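# Place wooden block over well centre on stick ring

## Task

Four desks surround a square open hole (the well) whose centre is at scene x = 0, y = 0, with sides along x and y and nothing below but the floor. Arm feet, in metres with facing measured counter-clockwise from +x: arm1 at (+0.22, +0.56, +0.72) facing -90; arm2 at (-0.52, +0.50, +0.72) facing -90; arm3 at (-0.22, -0.56, +0.72) facing +90; arm4 at (+0.52, -0.50, +0.72) facing +90. A ring of wooden sticks already bridges the well. Set the wooden block down so its centre lies above the well's centre. Block and sticks are allowed to overhang the well. Any number of arms may help. It only counts if the block stays there with no robot holding it up; at the end every gripper must have released and the arms must be moved out of the way.

## Robot and tools

Setup: four identical i2rt Big YAM arms named arm1, arm2, arm3, arm4, each with six joints, a two-finger gripper and a wrist camera (arm1_cam_wrist ... arm4_cam_wrist). A fixed room camera, cam_high, looks down from about 2 m. The hand can reach roughly 1.0 m from the joint-1 axis.

Frame: one shared scene frame, origin on the floor, +z up. The well centre is x=0, y=0; desk tops are near z=0.72. The hand point is midway between the fingertips; the hand's z axis runs along the fingers and the fingers close along its y axis.

execute_actions: argument "actions" is a list holding exactly one action (or empty, which just reports state and images). An action is an object keyed by arm name; each arm gets {"joints": {...}} with any subset of joint1_rad, joint2_rad, joint3_rad, joint4_rad, joint5_rad, joint6_rad (absolute joint angles in radians) and gripper_m (absolute fingertip gap in metres). These are targets, not offsets. Every arm named moves at the same start; each joint has its own speed, so hand paths between postures can curve widely. Ranges and done-tolerances: joint1 -2.879..2.879 (±0.045; rotation about the foot, positive counter-clockwise from above, 0 points where the foot faces); joint2 0..3.141 (±0.14; shoulder, 0 = upper arm back and near level, increasing lifts it up then forward); joint3 0..3.019 (±0.09; elbow, 0 fully folded, increasing opens); joint4 -1.692..1.57 (±0.055; hand pitch, positive tips fingers up); joint5 -1.57..1.57 (±0.03; sideways swing, positive to the arm's right); joint6 -2.094..2.094 (±0.035; roll, positive clockwise seen from behind); gripper_m 0..0.093 (±0.003; grip force about 50-62 N per pad, sometimes less). One action runs at most 15 s. Unknown keys or out-of-range numbers make the whole call rejected with nothing moving. Optional "cameras": list from arm1_cam_wrist, arm2_cam_wrist, arm3_cam_wrist, arm4_cam_wrist, cam_high, all; omitted/null/["all"] gives all, [] gives none. The "pictures" line lists image order.

wait: "seconds" 0 to 10; no new command, the scene keeps running, returns state and images.

zoom_image: "camera" plus "region" [x0, y0, x1, y1] in pixels of that camera's latest full image, origin top-left, at most 504x504.

finished_scene: "scene" number (1 or 2); ends the scene irreversibly after the last command is held, and reports success plus the next task.

Reading results: joint_positions gives current angles. joint_status tells how each commanded motion of the last accepted action ended: done; "off_target" (rested away from target, may still push); "contact_stop" or "time_out" (target dropped, joint holds where it stopped; after time_out a joint may keep a target near its position, at most 0.375, 0.375, 0.113, 0.225, 0.075, 0.3 rad away for joints 1-6, and keep pushing, listed in on_its_own); "not_followed" after a "joint command not followed" line with a "cause:", meaning a self/inter-arm collision check blocked the arm's joint targets (the gripper part still runs), and the arm may retry them on later actions. on_its_own lists what the call did not command; "held at" is the held target, not the actual position. Joints omitted from an action may still be pushing at old targets. To relieve a push, command the joint its reported position. Very small target changes may not move a joint. MOTOR HOT appears at 85 °C; at 100 °C an OVER-TEMPERATURE FAULT drops that arm and its gripper, and its unfinished keys read "limit_stop_at_motor_heat" (resend targets). If a result reports a stop, later motion calls in the same reply are skipped.

Cameras: calibration lines give fisheye intrinsics for wrist cameras (504x504) and pinhole+radial for cam_high (672x504), with T_world_to_cam mapping scene coordinates into camera coordinates (OpenCV conventions). Actual poses can differ slightly; wrist-camera poses derive from joint readings and inherit their errors.

Cautions: the arms do not halt on contact and can press hard; avoid shoving the sticks or block. Never let robots press against each other (collision checks ignore fingers, gripper housings and wrist cameras and can act late). Don't drop, slam or knock anything out of the work area. Holding loads heats motors, even while the operator is thinking, since the simulation runs during replies. Objects may occasionally be nudged by an outside push. Finish with grippers open and arms withdrawn, block resting on the sticks over the centre.

Each tool is called after "Emit:" as name(argument=value, ...) on one line, values as JSON.

## Session

Emit:
execute_actions(actions=[])

Scene clock: 0.00 s.
Motor temperatures (°C, as the motors report them): arm1=[27 26 25 27 26 27] | arm2=[25 27 27 28 29 26] | arm3=[26 27 26 27 25 26] | arm4=[29 28 25 26 28 25]
arm1.joint_positions: joint1_rad=-0.296 joint2_rad=+0.606 joint3_rad=+1.444 joint4_rad=-1.392 joint5_rad=-0.274 joint6_rad=-0.100 gripper_m=+0.094
arm1.joint_status: not commanded
arm1.hand: x=+0.2016 y=+0.3548 z=+1.3590 quat_wxyz=(-0.372, -0.622, -0.600, +0.338) (m; scene frame)
arm2.joint_positions: joint1_rad=+0.128 joint2_rad=+0.441 joint3_rad=+1.421 joint4_rad=-1.401 joint5_rad=+0.106 joint6_rad=-0.042 gripper_m=+0.095
arm2.joint_status: not commanded
arm2.hand: x=-0.5275 y=+0.3539 z=+1.3318 quat_wxyz=(-0.368, -0.570, -0.615, +0.402) (m; scene frame)
arm3.joint_positions: joint1_rad=-0.280 joint2_rad=+0.565 joint3_rad=+1.328 joint4_rad=-1.300 joint5_rad=-0.089 joint6_rad=-0.218 gripper_m=+0.094
arm3.joint_status: not commanded
arm3.hand: x=-0.1663 y=-0.3412 z=+1.3324 quat_wxyz=(-0.407, +0.607, -0.621, -0.284) (m; scene frame)
arm4.joint_positions: joint1_rad=-0.147 joint2_rad=+0.448 joint3_rad=+1.471 joint4_rad=-1.289 joint5_rad=+0.046 joint6_rad=+0.289 gripper_m=+0.094
arm4.joint_status: not commanded
arm4.hand: x=+0.5499 y=-0.3540 z=+1.3674 quat_wxyz=(-0.413, +0.414, -0.680, -0.443) (m; scene frame)
pictures: arm1_cam_wrist, arm2_cam_wrist, arm3_cam_wrist, arm4_cam_wrist, cam_high
Images, in order (width x height): arm1_cam_wrist 504x504, arm2_cam_wrist 504x504, arm3_cam_wrist 504x504, arm4_cam_wrist 504x504, cam_high 672x504.

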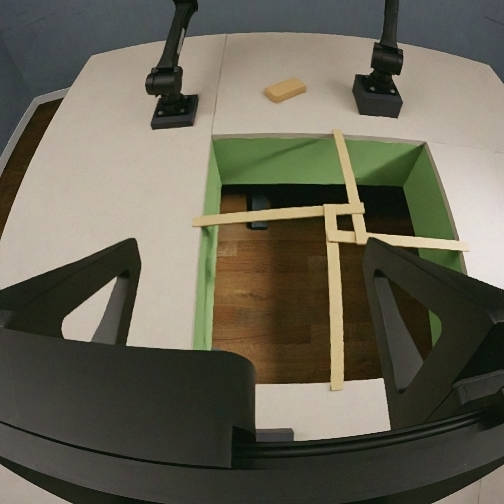

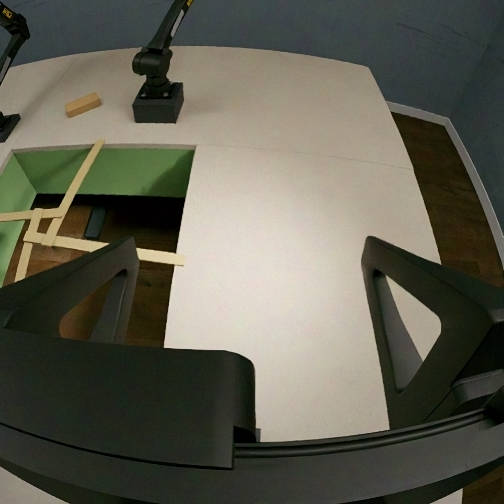

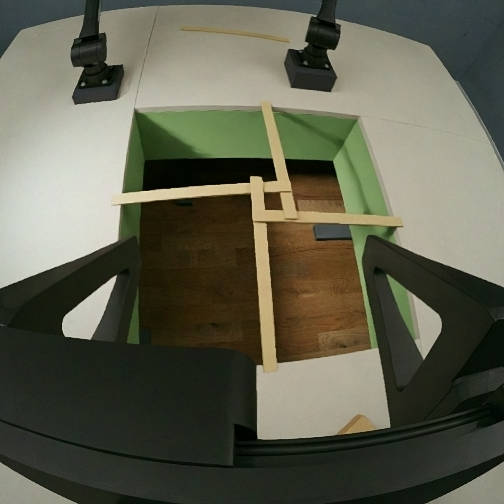

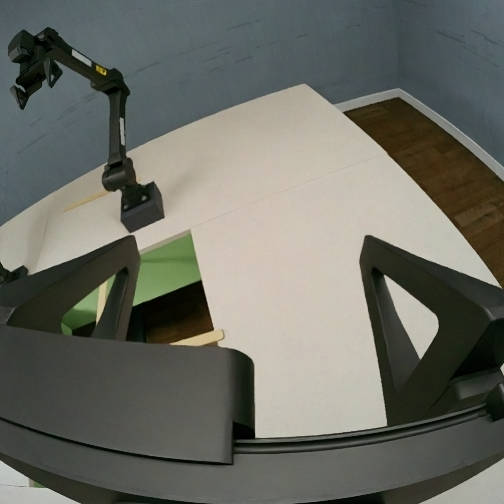

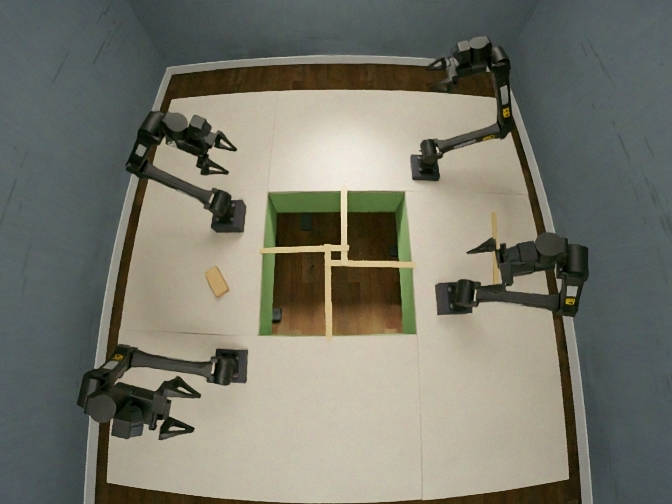

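Emit:
zoom_image(camera="cam_high", region=[180, 180, 420, 360])

Region (180, 180, 420, 360) of cam_high's 672x504 image, scaled by 2.100, with more detail than that image has; it fills the top 378 rows of this view, and the rest is white.

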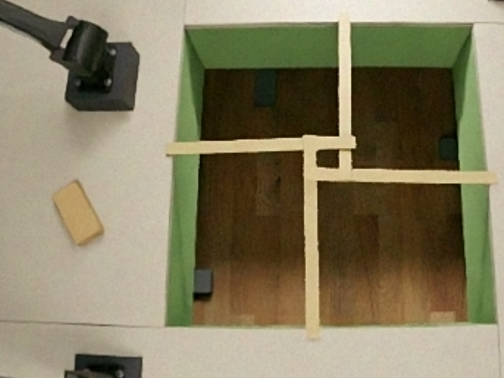

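Emit:
execute_actions(actions=[{"arm3":{"joints":{"joint1_rad":-1.66,"joint2_rad":1.7,"joint3_rad":1.2,"joint4_rad":-1.07,"joint5_rad":0,"joint6_rad":-0.5}}}], cameras=["arm3_cam_wrist","cam_high"])

Scene clock: 6.53 s.
Motor temperatures (°C, as the motors report them): arm1=[27 26 27 27 26 27] | arm2=[25 27 28 28 29 26] | arm3=[26 27 27 27 25 26] | arm4=[29 28 27 26 28 25]
arm1.joint_positions: joint1_rad=-0.296 joint2_rad=+0.606 joint3_rad=+1.444 joint4_rad=-1.392 joint5_rad=-0.274 joint6_rad=-0.100 gripper_m=+0.094
arm1.joint_status: not commanded
arm1.hand: x=+0.2016 y=+0.3548 z=+1.3590 quat_wxyz=(-0.372, -0.622, -0.600, +0.338) (m; scene frame)
arm2.joint_positions: joint1_rad=+0.128 joint2_rad=+0.441 joint3_rad=+1.421 joint4_rad=-1.401 joint5_rad=+0.106 joint6_rad=-0.042 gripper_m=+0.095
arm2.joint_status: not commanded
arm2.hand: x=-0.5275 y=+0.3539 z=+1.3318 quat_wxyz=(-0.368, -0.570, -0.615, +0.402) (m; scene frame)
arm3.joint_positions: joint1_rad=-1.667 joint2_rad=+1.697 joint3_rad=+1.202 joint4_rad=-1.074 joint5_rad=+0.000 joint6_rad=-0.486 gripper_m=+0.094
arm3.joint_status: all done
arm3.hand: x=+0.2535 y=-0.6117 z=+0.8734 quat_wxyz=(-0.001, +0.188, -0.982, -0.001) (m; scene frame)
arm4.joint_positions: joint1_rad=-0.147 joint2_rad=+0.448 joint3_rad=+1.471 joint4_rad=-1.289 joint5_rad=+0.046 joint6_rad=+0.289 gripper_m=+0.094
arm4.joint_status: not commanded
arm4.hand: x=+0.5499 y=-0.3540 z=+1.3674 quat_wxyz=(-0.413, +0.414, -0.680, -0.443) (m; scene frame)
pictures: arm3_cam_wrist, cam_high
camera_calibration (this result's frames):
arm3_cam_wrist: T_world_to_cam=[[0.36572, -0.930718, -0.00349222, -0.660122], [-0.752969, -0.298076, 0.586676, -0.50064], [-0.547071, -0.211929, -0.809814, 0.838891], [0, 0, 0, 1]] pos_world=[0.323385, -0.585831, 0.970754]
Images, in order (width x height): arm3_cam_wrist 504x504, cam_high 672x504.

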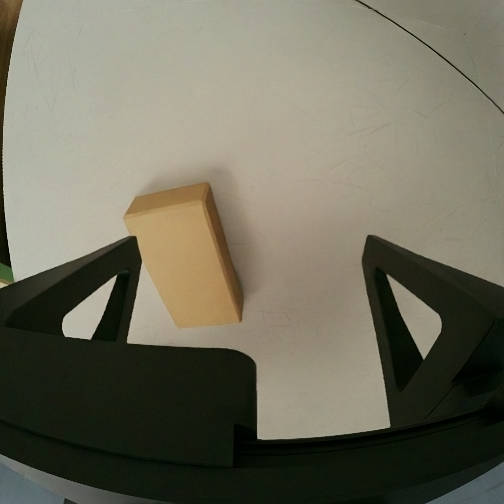

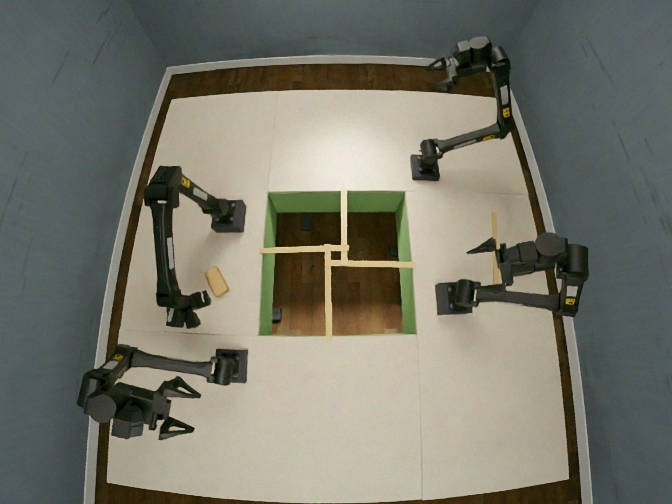

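Emit:
execute_actions(actions=[{"arm3":{"joints":{"joint1_rad":-1.64,"joint2_rad":1.43,"joint3_rad":0.82,"joint4_rad":-0.96,"joint6_rad":-0.55}}}], cameras=["arm3_cam_wrist"])

Scene clock: 10.90 s.
Motor temperatures (°C, as the motors report them): arm1=[27 26 28 28 26 27] | arm2=[25 27 29 29 29 26] | arm3=[26 28 28 27 25 26] | arm4=[29 29 27 26 28 25]
arm1.joint_positions: joint1_rad=-0.296 joint2_rad=+0.606 joint3_rad=+1.444 joint4_rad=-1.392 joint5_rad=-0.274 joint6_rad=-0.100 gripper_m=+0.094
arm1.joint_status: not commanded
arm1.hand: x=+0.2016 y=+0.3548 z=+1.3590 quat_wxyz=(-0.372, -0.622, -0.600, +0.338) (m; scene frame)
arm2.joint_positions: joint1_rad=+0.128 joint2_rad=+0.441 joint3_rad=+1.421 joint4_rad=-1.401 joint5_rad=+0.106 joint6_rad=-0.042 gripper_m=+0.095
arm2.joint_status: not commanded
arm2.hand: x=-0.5275 y=+0.3539 z=+1.3318 quat_wxyz=(-0.368, -0.570, -0.615, +0.402) (m; scene frame)
arm3.joint_positions: joint1_rad=-1.646 joint2_rad=+1.419 joint3_rad=+0.820 joint4_rad=-0.975 joint5_rad=+0.000 joint6_rad=-0.536 gripper_m=+0.094
arm3.joint_status: all done
arm3.hand: x=+0.1283 y=-0.5908 z=+0.8571 quat_wxyz=(+0.001, +0.223, -0.975, -0.001) (m; scene frame)
arm4.joint_positions: joint1_rad=-0.147 joint2_rad=+0.448 joint3_rad=+1.471 joint4_rad=-1.289 joint5_rad=+0.046 joint6_rad=+0.289 gripper_m=+0.094
arm4.joint_status: not commanded
arm4.hand: x=+0.5499 y=-0.3540 z=+1.3674 quat_wxyz=(-0.413, +0.414, -0.680, -0.443) (m; scene frame)
pictures: arm3_cam_wrist
camera_calibration (this result's frames):
arm3_cam_wrist: T_world_to_cam=[[0.43043, -0.902608, -0.00545683, -0.58489], [-0.72771, -0.350589, 0.589513, -0.615782], [-0.534012, -0.249773, -0.80774, 0.735752], [0, 0, 0, 1]] pos_world=[0.196544, -0.560041, 0.954116]
Images, in order (width x height): arm3_cam_wrist 504x504.

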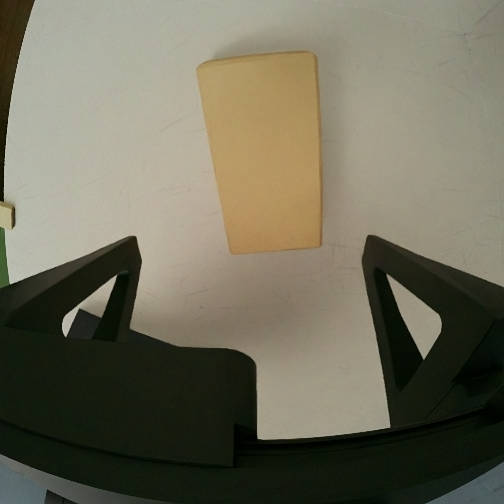

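Emit:
execute_actions(actions=[{"arm3":{"joints":{"joint1_rad":-1.665,"joint2_rad":1.63,"joint3_rad":0.74,"joint4_rad":-0.68,"joint6_rad":-0.6}}}], cameras=["arm3_cam_wrist"])

Scene clock: 14.00 s.
Motor temperatures (°C, as the motors report them): arm1=[27 26 29 28 26 27] | arm2=[25 27 29 29 29 26] | arm3=[26 28 28 27 25 26] | arm4=[29 29 28 26 28 25]
arm1.joint_positions: joint1_rad=-0.296 joint2_rad=+0.606 joint3_rad=+1.444 joint4_rad=-1.392 joint5_rad=-0.274 joint6_rad=-0.100 gripper_m=+0.094
arm1.joint_status: not commanded
arm1.hand: x=+0.2016 y=+0.3548 z=+1.3590 quat_wxyz=(-0.372, -0.622, -0.600, +0.338) (m; scene frame)
arm2.joint_positions: joint1_rad=+0.128 joint2_rad=+0.441 joint3_rad=+1.421 joint4_rad=-1.401 joint5_rad=+0.106 joint6_rad=-0.042 gripper_m=+0.095
arm2.joint_status: not commanded
arm2.hand: x=-0.5275 y=+0.3539 z=+1.3318 quat_wxyz=(-0.368, -0.570, -0.615, +0.402) (m; scene frame)
arm3.joint_positions: joint1_rad=-1.657 joint2_rad=+1.630 joint3_rad=+0.741 joint4_rad=-0.695 joint5_rad=+0.003 joint6_rad=-0.586 gripper_m=+0.094
arm3.joint_status: all done
arm3.hand: x=+0.1307 y=-0.5953 z=+0.7651 quat_wxyz=(+0.006, +0.241, -0.970, -0.002) (m; scene frame)
arm4.joint_positions: joint1_rad=-0.147 joint2_rad=+0.448 joint3_rad=+1.471 joint4_rad=-1.289 joint5_rad=+0.046 joint6_rad=+0.289 gripper_m=+0.094
arm4.joint_status: not commanded
arm4.hand: x=+0.5499 y=-0.3540 z=+1.3674 quat_wxyz=(-0.413, +0.414, -0.680, -0.443) (m; scene frame)
pictures: arm3_cam_wrist
camera_calibration (this result's frames):
arm3_cam_wrist: T_world_to_cam=[[0.465181, -0.885171, -0.00883224, -0.582125], [-0.707072, -0.377551, 0.597916, -0.586568], [-0.532593, -0.271895, -0.80151, 0.643573], [0, 0, 0, 1]] pos_world=[0.19881, -0.561756, 0.861407]
Images, in order (width x height): arm3_cam_wrist 504x504.

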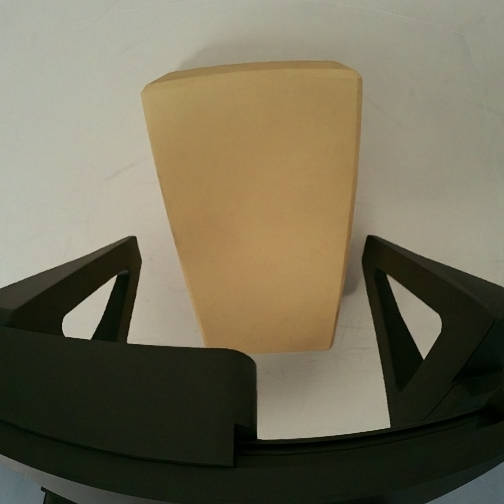

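Emit:
execute_actions(actions=[{"arm3":{"joints":{"joint2_rad":1.66,"joint3_rad":0.69,"joint4_rad":-0.6}}}], cameras=["arm3_cam_wrist"])

Emit:
execute_actions(actions=[{"arm3":{"joints":{"gripper_m":0.03}}}], cameras=[])

Emit:
execute_actions(actions=[{"arm3":{"joints":{"joint3_rad":1.2,"joint4_rad":-1.1}}}], cameras=[])

Emit:
execute_actions(actions=[{"arm3":{"joints":{"joint1_rad":-0.365,"joint2_rad":2.0,"joint3_rad":1.7,"joint4_rad":-1.27,"joint6_rad":-0.37}}}], cameras=["arm3_cam_wrist","cam_high"])

Scene clock: 17.20 s.
Motor temperatures (°C, as the motors report them): arm1=[27 26 30 28 26 27] | arm2=[25 27 30 29 29 26] | arm3=[26 28 28 27 25 26] | arm4=[29 29 28 26 28 25]
arm1.joint_positions: joint1_rad=-0.296 joint2_rad=+0.606 joint3_rad=+1.444 joint4_rad=-1.392 joint5_rad=-0.274 joint6_rad=-0.100 gripper_m=+0.094
arm1.joint_status: not commanded
arm1.hand: x=+0.2016 y=+0.3548 z=+1.3590 quat_wxyz=(-0.372, -0.622, -0.600, +0.338) (m; scene frame)
arm2.joint_positions: joint1_rad=+0.128 joint2_rad=+0.441 joint3_rad=+1.421 joint4_rad=-1.401 joint5_rad=+0.106 joint6_rad=-0.042 gripper_m=+0.095
arm2.joint_status: not commanded
arm2.hand: x=-0.5275 y=+0.3539 z=+1.3318 quat_wxyz=(-0.368, -0.570, -0.615, +0.402) (m; scene frame)
arm3.joint_positions: joint1_rad=-1.657 joint2_rad=+1.647 joint3_rad=+0.693 joint4_rad=-0.615 joint5_rad=+0.003 joint6_rad=-0.587 gripper_m=+0.094
arm3.joint_status: all done
arm3.hand: x=+0.1211 y=-0.5943 z=+0.7484 quat_wxyz=(-0.001, +0.242, -0.970, +0.001) (m; scene frame)
arm4.joint_positions: joint1_rad=-0.147 joint2_rad=+0.448 joint3_rad=+1.471 joint4_rad=-1.289 joint5_rad=+0.046 joint6_rad=+0.289 gripper_m=+0.094
arm4.joint_status: not commanded
arm4.hand: x=+0.5499 y=-0.3540 z=+1.3674 quat_wxyz=(-0.413, +0.414, -0.680, -0.443) (m; scene frame)
pictures: arm3_cam_wrist
camera_calibration (this result's frames):
arm3_cam_wrist: T_world_to_cam=[[0.465558, -0.885017, -0.00085781, -0.582809], [-0.715497, -0.376953, 0.588193, -0.574379], [-0.520884, -0.273224, -0.80872, 0.628471], [0, 0, 0, 1]] pos_world=[0.187726, -0.560597, 0.845603]
Images, in order (width x height): arm3_cam_wrist 504x504.

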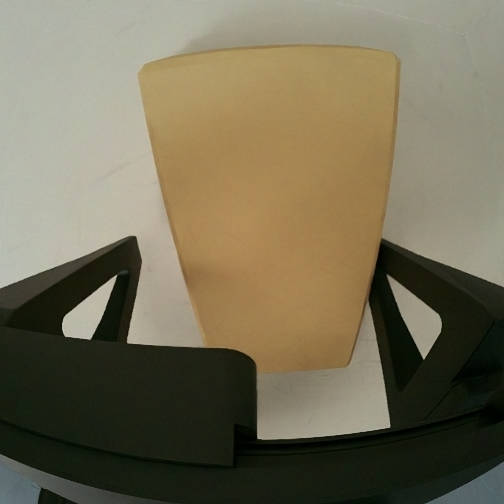

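Scene clock: 17.83 s.
Motor temperatures (°C, as the motors report them): arm1=[27 26 30 28 26 27] | arm2=[25 27 30 29 29 26] | arm3=[26 28 28 27 25 26] | arm4=[29 29 28 26 28 25]
arm1.joint_positions: joint1_rad=-0.296 joint2_rad=+0.606 joint3_rad=+1.444 joint4_rad=-1.392 joint5_rad=-0.274 joint6_rad=-0.100 gripper_m=+0.094
arm1.joint_status: not commanded
arm1.hand: x=+0.2016 y=+0.3548 z=+1.3590 quat_wxyz=(-0.372, -0.622, -0.600, +0.338) (m; scene frame)
arm2.joint_positions: joint1_rad=+0.128 joint2_rad=+0.441 joint3_rad=+1.421 joint4_rad=-1.401 joint5_rad=+0.106 joint6_rad=-0.042 gripper_m=+0.095
arm2.joint_status: not commanded
arm2.hand: x=-0.5275 y=+0.3539 z=+1.3318 quat_wxyz=(-0.368, -0.570, -0.615, +0.402) (m; scene frame)
arm3.joint_positions: joint1_rad=-1.658 joint2_rad=+1.647 joint3_rad=+0.693 joint4_rad=-0.612 joint5_rad=+0.002 joint6_rad=-0.588 gripper_m=+0.069
arm3.joint_status: gripper_m off_target (ended at +0.069, target +0.030)
arm3.hand: x=+0.1218 y=-0.5945 z=+0.7484 quat_wxyz=(-0.002, +0.242, -0.970, +0.001) (m; scene frame)
arm4.joint_positions: joint1_rad=-0.147 joint2_rad=+0.448 joint3_rad=+1.471 joint4_rad=-1.289 joint5_rad=+0.046 joint6_rad=+0.289 gripper_m=+0.094
arm4.joint_status: not commanded
arm4.hand: x=+0.5499 y=-0.3540 z=+1.3674 quat_wxyz=(-0.413, +0.414, -0.680, -0.443) (m; scene frame)
pictures: none
No camera images: the call's "cameras" was empty. Leave "cameras" out to get every camera's image.

Scene clock: 19.13 s.
Motor temperatures (°C, as the motors report them): arm1=[27 26 30 28 26 27] | arm2=[25 27 30 29 29 26] | arm3=[26 28 28 27 25 26] | arm4=[29 29 28 26 28 25]
arm1.joint_positions: joint1_rad=-0.296 joint2_rad=+0.606 joint3_rad=+1.444 joint4_rad=-1.392 joint5_rad=-0.274 joint6_rad=-0.100 gripper_m=+0.094
arm1.joint_status: not commanded
arm1.hand: x=+0.2016 y=+0.3548 z=+1.3590 quat_wxyz=(-0.372, -0.622, -0.600, +0.338) (m; scene frame)
arm2.joint_positions: joint1_rad=+0.128 joint2_rad=+0.441 joint3_rad=+1.421 joint4_rad=-1.401 joint5_rad=+0.106 joint6_rad=-0.042 gripper_m=+0.095
arm2.joint_status: not commanded
arm2.hand: x=-0.5275 y=+0.3539 z=+1.3318 quat_wxyz=(-0.368, -0.570, -0.615, +0.402) (m; scene frame)
arm3.joint_positions: joint1_rad=-1.658 joint2_rad=+1.666 joint3_rad=+1.163 joint4_rad=-1.086 joint5_rad=+0.002 joint6_rad=-0.588 gripper_m=+0.069
arm3.joint_status: all done
arm3.hand: x=+0.2364 y=-0.6062 z=+0.8741 quat_wxyz=(+0.008, +0.242, -0.970, -0.003) (m; scene frame)
arm4.joint_positions: joint1_rad=-0.147 joint2_rad=+0.448 joint3_rad=+1.471 joint4_rad=-1.289 joint5_rad=+0.046 joint6_rad=+0.289 gripper_m=+0.094
arm4.joint_status: not commanded
arm4.hand: x=+0.5499 y=-0.3540 z=+1.3674 quat_wxyz=(-0.413, +0.414, -0.680, -0.443) (m; scene frame)
pictures: none
No camera images: the call's "cameras" was empty. Leave "cameras" out to get every camera's image.

Scene clock: 21.03 s.
Motor temperatures (°C, as the motors report them): arm1=[27 26 30 28 26 27] | arm2=[25 27 30 29 29 26] | arm3=[26 28 29 27 25 26] | arm4=[29 29 28 26 28 25]
arm1.joint_positions: joint1_rad=-0.296 joint2_rad=+0.606 joint3_rad=+1.444 joint4_rad=-1.392 joint5_rad=-0.274 joint6_rad=-0.100 gripper_m=+0.094
arm1.joint_status: not commanded
arm1.hand: x=+0.2016 y=+0.3548 z=+1.3590 quat_wxyz=(-0.372, -0.622, -0.600, +0.338) (m; scene frame)
arm2.joint_positions: joint1_rad=+0.128 joint2_rad=+0.441 joint3_rad=+1.421 joint4_rad=-1.401 joint5_rad=+0.106 joint6_rad=-0.042 gripper_m=+0.095
arm2.joint_status: not commanded
arm2.hand: x=-0.5275 y=+0.3539 z=+1.3318 quat_wxyz=(-0.368, -0.570, -0.615, +0.402) (m; scene frame)
arm3.joint_positions: joint1_rad=-0.362 joint2_rad=+2.022 joint3_rad=+1.678 joint4_rad=-1.256 joint5_rad=-0.002 joint6_rad=-0.383 gripper_m=+0.069
arm3.joint_status: all done
arm3.hand: x=+0.0026 y=-0.0012 z=+0.8714 quat_wxyz=(+0.013, +0.710, -0.704, +0.004) (m; scene frame)
arm4.joint_positions: joint1_rad=-0.147 joint2_rad=+0.448 joint3_rad=+1.471 joint4_rad=-1.289 joint5_rad=+0.046 joint6_rad=+0.289 gripper_m=+0.094
arm4.joint_status: not commanded
arm4.hand: x=+0.5499 y=-0.3540 z=+1.3674 quat_wxyz=(-0.413, +0.414, -0.680, -0.443) (m; scene frame)
pictures: arm3_cam_wrist, cam_high
camera_calibration (this result's frames):
arm3_cam_wrist: T_world_to_cam=[[0.999879, 0.00465075, -0.0148301, 0.00916], [0.0127079, -0.793987, 0.607801, -0.527341], [-0.00894817, -0.607916, -0.793951, 0.813693], [0, 0, 0, 1]] pos_world=[0.00482357, 0.0759124, 0.966686]
Images, in order (width x height): arm3_cam_wrist 504x504, cam_high 672x504.

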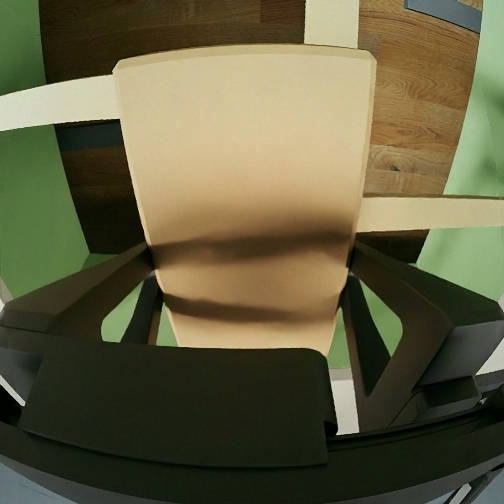

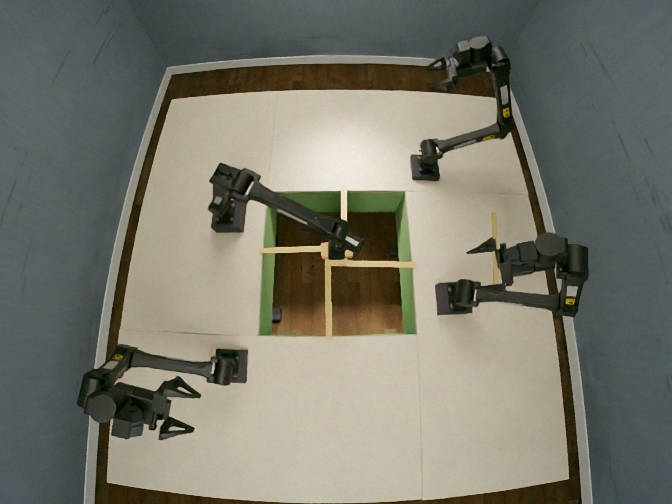

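Emit:
execute_actions(actions=[{"arm3":{"joints":{"joint2_rad":2.05,"joint3_rad":1.58,"joint4_rad":-1.09}}}], cameras=["arm3_cam_wrist","arm1_cam_wrist"])

Emit:
zoom_image(camera="arm1_cam_wrist", region=[270, 150, 420, 300])

Scene clock: 23.13 s.
Motor temperatures (°C, as the motors report them): arm1=[27 26 30 28 26 27] | arm2=[25 27 30 29 29 26] | arm3=[26 29 29 27 25 26] | arm4=[29 29 28 26 28 25]
arm1.joint_positions: joint1_rad=-0.296 joint2_rad=+0.606 joint3_rad=+1.444 joint4_rad=-1.392 joint5_rad=-0.274 joint6_rad=-0.100 gripper_m=+0.094
arm1.joint_status: not commanded
arm1.hand: x=+0.2016 y=+0.3548 z=+1.3590 quat_wxyz=(-0.372, -0.622, -0.600, +0.338) (m; scene frame)
arm2.joint_positions: joint1_rad=+0.128 joint2_rad=+0.441 joint3_rad=+1.421 joint4_rad=-1.401 joint5_rad=+0.106 joint6_rad=-0.042 gripper_m=+0.095
arm2.joint_status: not commanded
arm2.hand: x=-0.5275 y=+0.3539 z=+1.3318 quat_wxyz=(-0.368, -0.570, -0.615, +0.402) (m; scene frame)
arm3.joint_positions: joint1_rad=-0.362 joint2_rad=+2.051 joint3_rad=+1.575 joint4_rad=-1.106 joint5_rad=-0.003 joint6_rad=-0.383 gripper_m=+0.069
arm3.joint_status: all done
arm3.hand: x=+0.0000 y=-0.0075 z=+0.8186 quat_wxyz=(+0.005, +0.710, -0.704, +0.000) (m; scene frame)
arm4.joint_positions: joint1_rad=-0.147 joint2_rad=+0.448 joint3_rad=+1.471 joint4_rad=-1.289 joint5_rad=+0.046 joint6_rad=+0.289 gripper_m=+0.094
arm4.joint_status: not commanded
arm4.hand: x=+0.5499 y=-0.3540 z=+1.3674 quat_wxyz=(-0.413, +0.414, -0.680, -0.443) (m; scene frame)
pictures: arm1_cam_wrist, arm3_cam_wrist
camera_calibration (this result's frames):
arm3_cam_wrist: T_world_to_cam=[[0.999949, 0.00482615, -0.00890496, 0.0062223], [0.00917388, -0.804186, 0.594307, -0.489252], [-0.00429303, -0.594358, -0.804189, 0.776363], [0, 0, 0, 1]] pos_world=[0.00159931, 0.0679581, 0.915164]
Images, in order (width x height): arm1_cam_wrist 504x504, arm3_cam_wrist 504x504.

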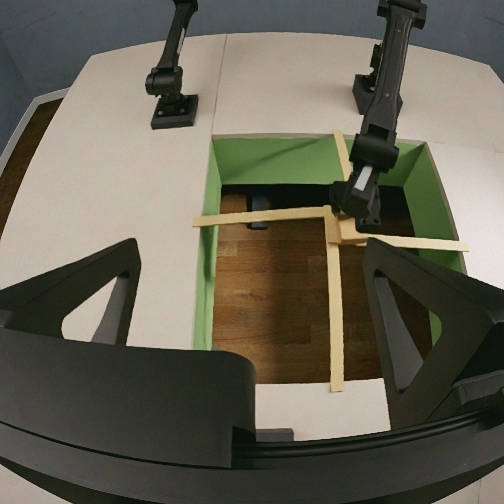

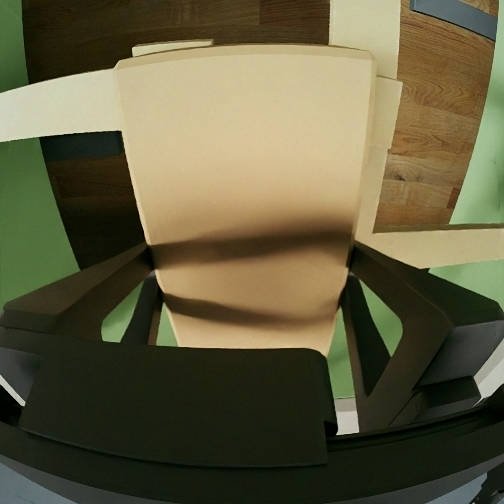

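Region (270, 150, 420, 300) of arm1_cam_wrist's 504x504 image, scaled by 3.360, with more detail than that image has.

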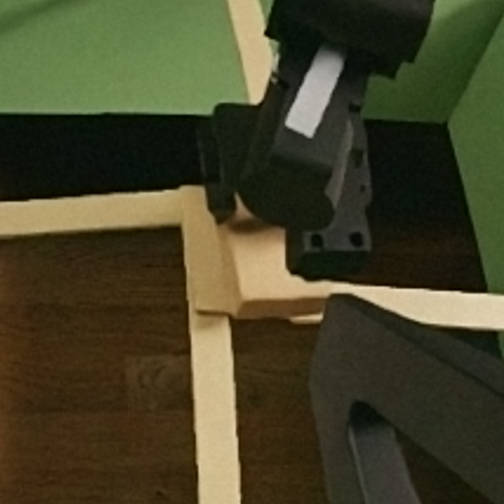

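Emit:
execute_actions(actions=[{"arm3":{"joints":{"joint1_rad":-0.385,"joint2_rad":2.09,"joint3_rad":1.545,"joint4_rad":-1.02}}}], cameras=["arm3_cam_wrist","arm2_cam_wrist"])

Emit:
zoom_image(camera="arm2_cam_wrist", region=[0, 160, 130, 290])

Scene clock: 25.13 s.
Motor temperatures (°C, as the motors report them): arm1=[27 26 31 28 26 27] | arm2=[25 27 30 29 29 26] | arm3=[26 29 29 27 25 26] | arm4=[29 29 29 26 28 25]
arm1.joint_positions: joint1_rad=-0.296 joint2_rad=+0.606 joint3_rad=+1.444 joint4_rad=-1.392 joint5_rad=-0.274 joint6_rad=-0.100 gripper_m=+0.094
arm1.joint_status: not commanded
arm1.hand: x=+0.2016 y=+0.3548 z=+1.3590 quat_wxyz=(-0.372, -0.622, -0.600, +0.338) (m; scene frame)
arm2.joint_positions: joint1_rad=+0.128 joint2_rad=+0.441 joint3_rad=+1.421 joint4_rad=-1.401 joint5_rad=+0.106 joint6_rad=-0.042 gripper_m=+0.095
arm2.joint_status: not commanded
arm2.hand: x=-0.5275 y=+0.3539 z=+1.3318 quat_wxyz=(-0.368, -0.570, -0.615, +0.402) (m; scene frame)
arm3.joint_positions: joint1_rad=-0.368 joint2_rad=+2.051 joint3_rad=+1.559 joint4_rad=-1.051 joint5_rad=-0.005 joint6_rad=-0.383 gripper_m=+0.069
arm3.joint_status: all done
arm3.hand: x=+0.0057 y=-0.0023 z=+0.8134 quat_wxyz=(-0.013, +0.708, -0.706, -0.008) (m; scene frame)
arm4.joint_positions: joint1_rad=-0.147 joint2_rad=+0.448 joint3_rad=+1.471 joint4_rad=-1.289 joint5_rad=+0.046 joint6_rad=+0.289 gripper_m=+0.094
arm4.joint_status: not commanded
arm4.hand: x=+0.5499 y=-0.3540 z=+1.3674 quat_wxyz=(-0.413, +0.414, -0.680, -0.443) (m; scene frame)
pictures: arm2_cam_wrist, arm3_cam_wrist
camera_calibration (this result's frames):
arm3_cam_wrist: T_world_to_cam=[[0.99999, -0.00120106, 0.00420721, -0.0102087], [-0.00336508, -0.82569, 0.564114, -0.457482], [0.00279631, -0.564122, -0.825686, 0.792792], [0, 0, 0, 1]] pos_world=[0.00645229, 0.069481, 0.912713]
Images, in order (width x height): arm2_cam_wrist 504x504, arm3_cam_wrist 504x504.

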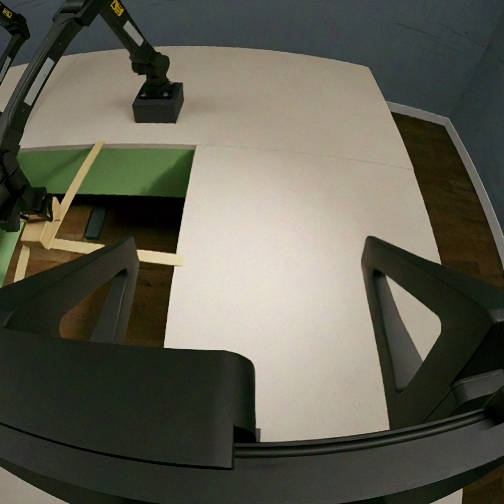

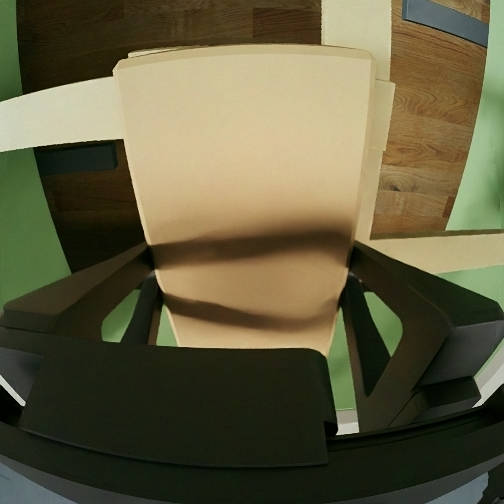

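Region (0, 160, 130, 290) of arm2_cam_wrist's 504x504 image, scaled by 3.877, with more detail than that image has.

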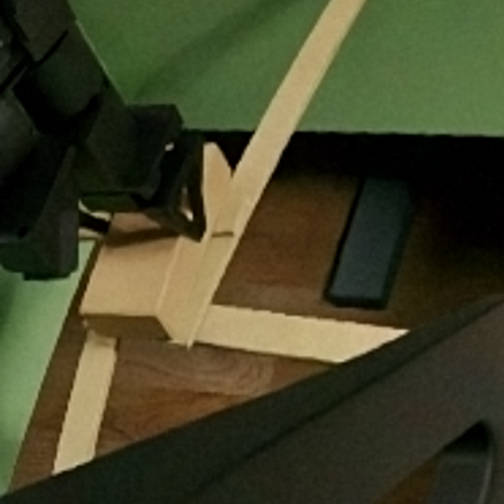

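Emit:
execute_actions(actions=[{"arm3":{"joints":{"joint1_rad":-0.368,"joint2_rad":2.051,"joint3_rad":1.559,"joint4_rad":-1.051,"gripper_m":0.093}}}], cameras=["arm3_cam_wrist"])

Emit:
execute_actions(actions=[{"arm3":{"joints":{"joint2_rad":1.7,"joint3_rad":1.5,"joint4_rad":-1.3}}}], cameras=["arm3_cam_wrist","cam_high"])

Scene clock: 27.37 s.
Motor temperatures (°C, as the motors report them): arm1=[27 26 31 28 26 27] | arm2=[25 27 31 29 29 26] | arm3=[26 30 29 27 25 26] | arm4=[29 29 29 26 28 25]
arm1.joint_positions: joint1_rad=-0.296 joint2_rad=+0.606 joint3_rad=+1.444 joint4_rad=-1.392 joint5_rad=-0.274 joint6_rad=-0.100 gripper_m=+0.094
arm1.joint_status: not commanded
arm1.hand: x=+0.2016 y=+0.3548 z=+1.3590 quat_wxyz=(-0.372, -0.622, -0.600, +0.338) (m; scene frame)
arm2.joint_positions: joint1_rad=+0.128 joint2_rad=+0.441 joint3_rad=+1.421 joint4_rad=-1.401 joint5_rad=+0.106 joint6_rad=-0.042 gripper_m=+0.095
arm2.joint_status: not commanded
arm2.hand: x=-0.5275 y=+0.3539 z=+1.3318 quat_wxyz=(-0.368, -0.570, -0.615, +0.402) (m; scene frame)
arm3.joint_positions: joint1_rad=-0.368 joint2_rad=+2.048 joint3_rad=+1.559 joint4_rad=-1.051 joint5_rad=-0.003 joint6_rad=-0.383 gripper_m=+0.093
arm3.joint_status: all done
arm3.hand: x=+0.0060 y=-0.0021 z=+0.8149 quat_wxyz=(-0.014, +0.708, -0.706, -0.008) (m; scene frame)
arm4.joint_positions: joint1_rad=-0.147 joint2_rad=+0.448 joint3_rad=+1.471 joint4_rad=-1.289 joint5_rad=+0.046 joint6_rad=+0.289 gripper_m=+0.094
arm4.joint_status: not commanded
arm4.hand: x=+0.5499 y=-0.3540 z=+1.3674 quat_wxyz=(-0.413, +0.414, -0.680, -0.443) (m; scene frame)
pictures: arm3_cam_wrist
camera_calibration (this result's frames):
arm3_cam_wrist: T_world_to_cam=[[0.999979, -0.00163153, 0.00624581, -0.0121792], [-0.00486181, -0.826848, 0.562405, -0.45677], [0.00424675, -0.562424, -0.826838, 0.795126], [0, 0, 0, 1]] pos_world=[0.00658151, 0.0694989, 0.914407]
Images, in order (width x height): arm3_cam_wrist 504x504.

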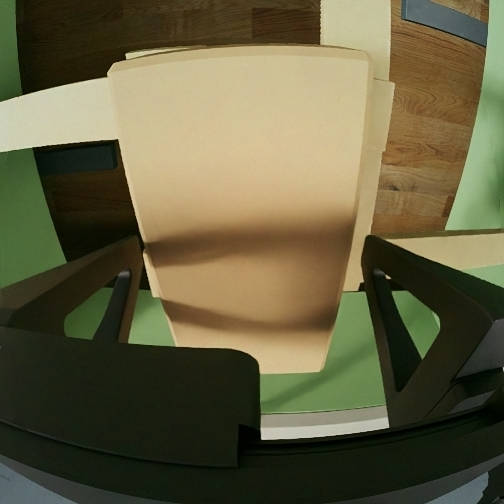

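Scene clock: 28.73 s.
Motor temperatures (°C, as the motors report them): arm1=[27 26 31 28 26 27] | arm2=[25 27 31 29 29 26] | arm3=[26 30 29 27 25 26] | arm4=[29 29 29 26 28 25]
arm1.joint_positions: joint1_rad=-0.296 joint2_rad=+0.606 joint3_rad=+1.444 joint4_rad=-1.392 joint5_rad=-0.274 joint6_rad=-0.100 gripper_m=+0.094
arm1.joint_status: not commanded
arm1.hand: x=+0.2016 y=+0.3548 z=+1.3590 quat_wxyz=(-0.372, -0.622, -0.600, +0.338) (m; scene frame)
arm2.joint_positions: joint1_rad=+0.128 joint2_rad=+0.441 joint3_rad=+1.421 joint4_rad=-1.401 joint5_rad=+0.106 joint6_rad=-0.042 gripper_m=+0.095
arm2.joint_status: not commanded
arm2.hand: x=-0.5275 y=+0.3539 z=+1.3318 quat_wxyz=(-0.368, -0.570, -0.615, +0.402) (m; scene frame)
arm3.joint_positions: joint1_rad=-0.368 joint2_rad=+1.690 joint3_rad=+1.491 joint4_rad=-1.287 joint5_rad=-0.002 joint6_rad=-0.382 gripper_m=+0.093
arm3.joint_status: all done
arm3.hand: x=-0.0203 y=-0.0689 z=+0.9822 quat_wxyz=(-0.040, +0.707, -0.706, -0.018) (m; scene frame)
arm4.joint_positions: joint1_rad=-0.147 joint2_rad=+0.448 joint3_rad=+1.471 joint4_rad=-1.289 joint5_rad=+0.046 joint6_rad=+0.289 gripper_m=+0.094
arm4.joint_status: not commanded
arm4.hand: x=+0.5499 y=-0.3540 z=+1.3674 quat_wxyz=(-0.413, +0.414, -0.680, -0.443) (m; scene frame)
pictures: arm3_cam_wrist, cam_high
camera_calibration (this result's frames):
arm3_cam_wrist: T_world_to_cam=[[0.999614, -0.00298579, 0.0276365, -0.00816118], [-0.0169368, -0.853777, 0.520364, -0.566967], [0.0220417, -0.520631, -0.853497, 0.925411], [0, 0, 0, 1]] pos_world=[-0.0218422, -0.00229044, 1.08509]
Images, in order (width x height): arm3_cam_wrist 504x504, cam_high 672x504.

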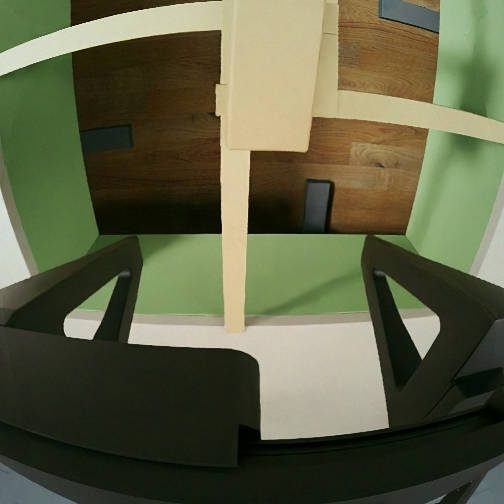

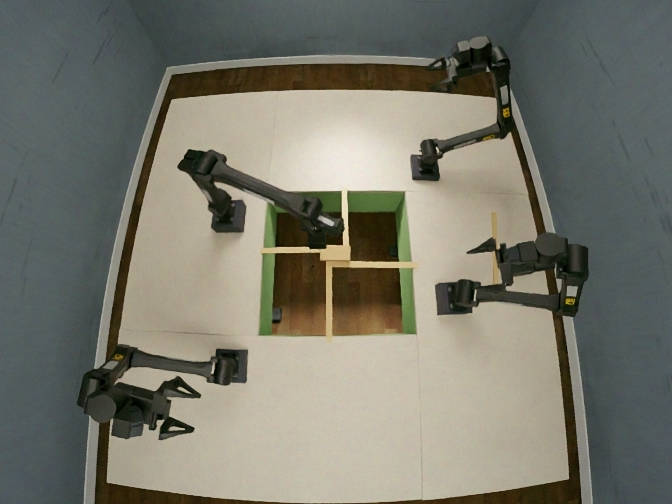

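Emit:
finished_scene(scene=1)

The scene is finished: the task was done.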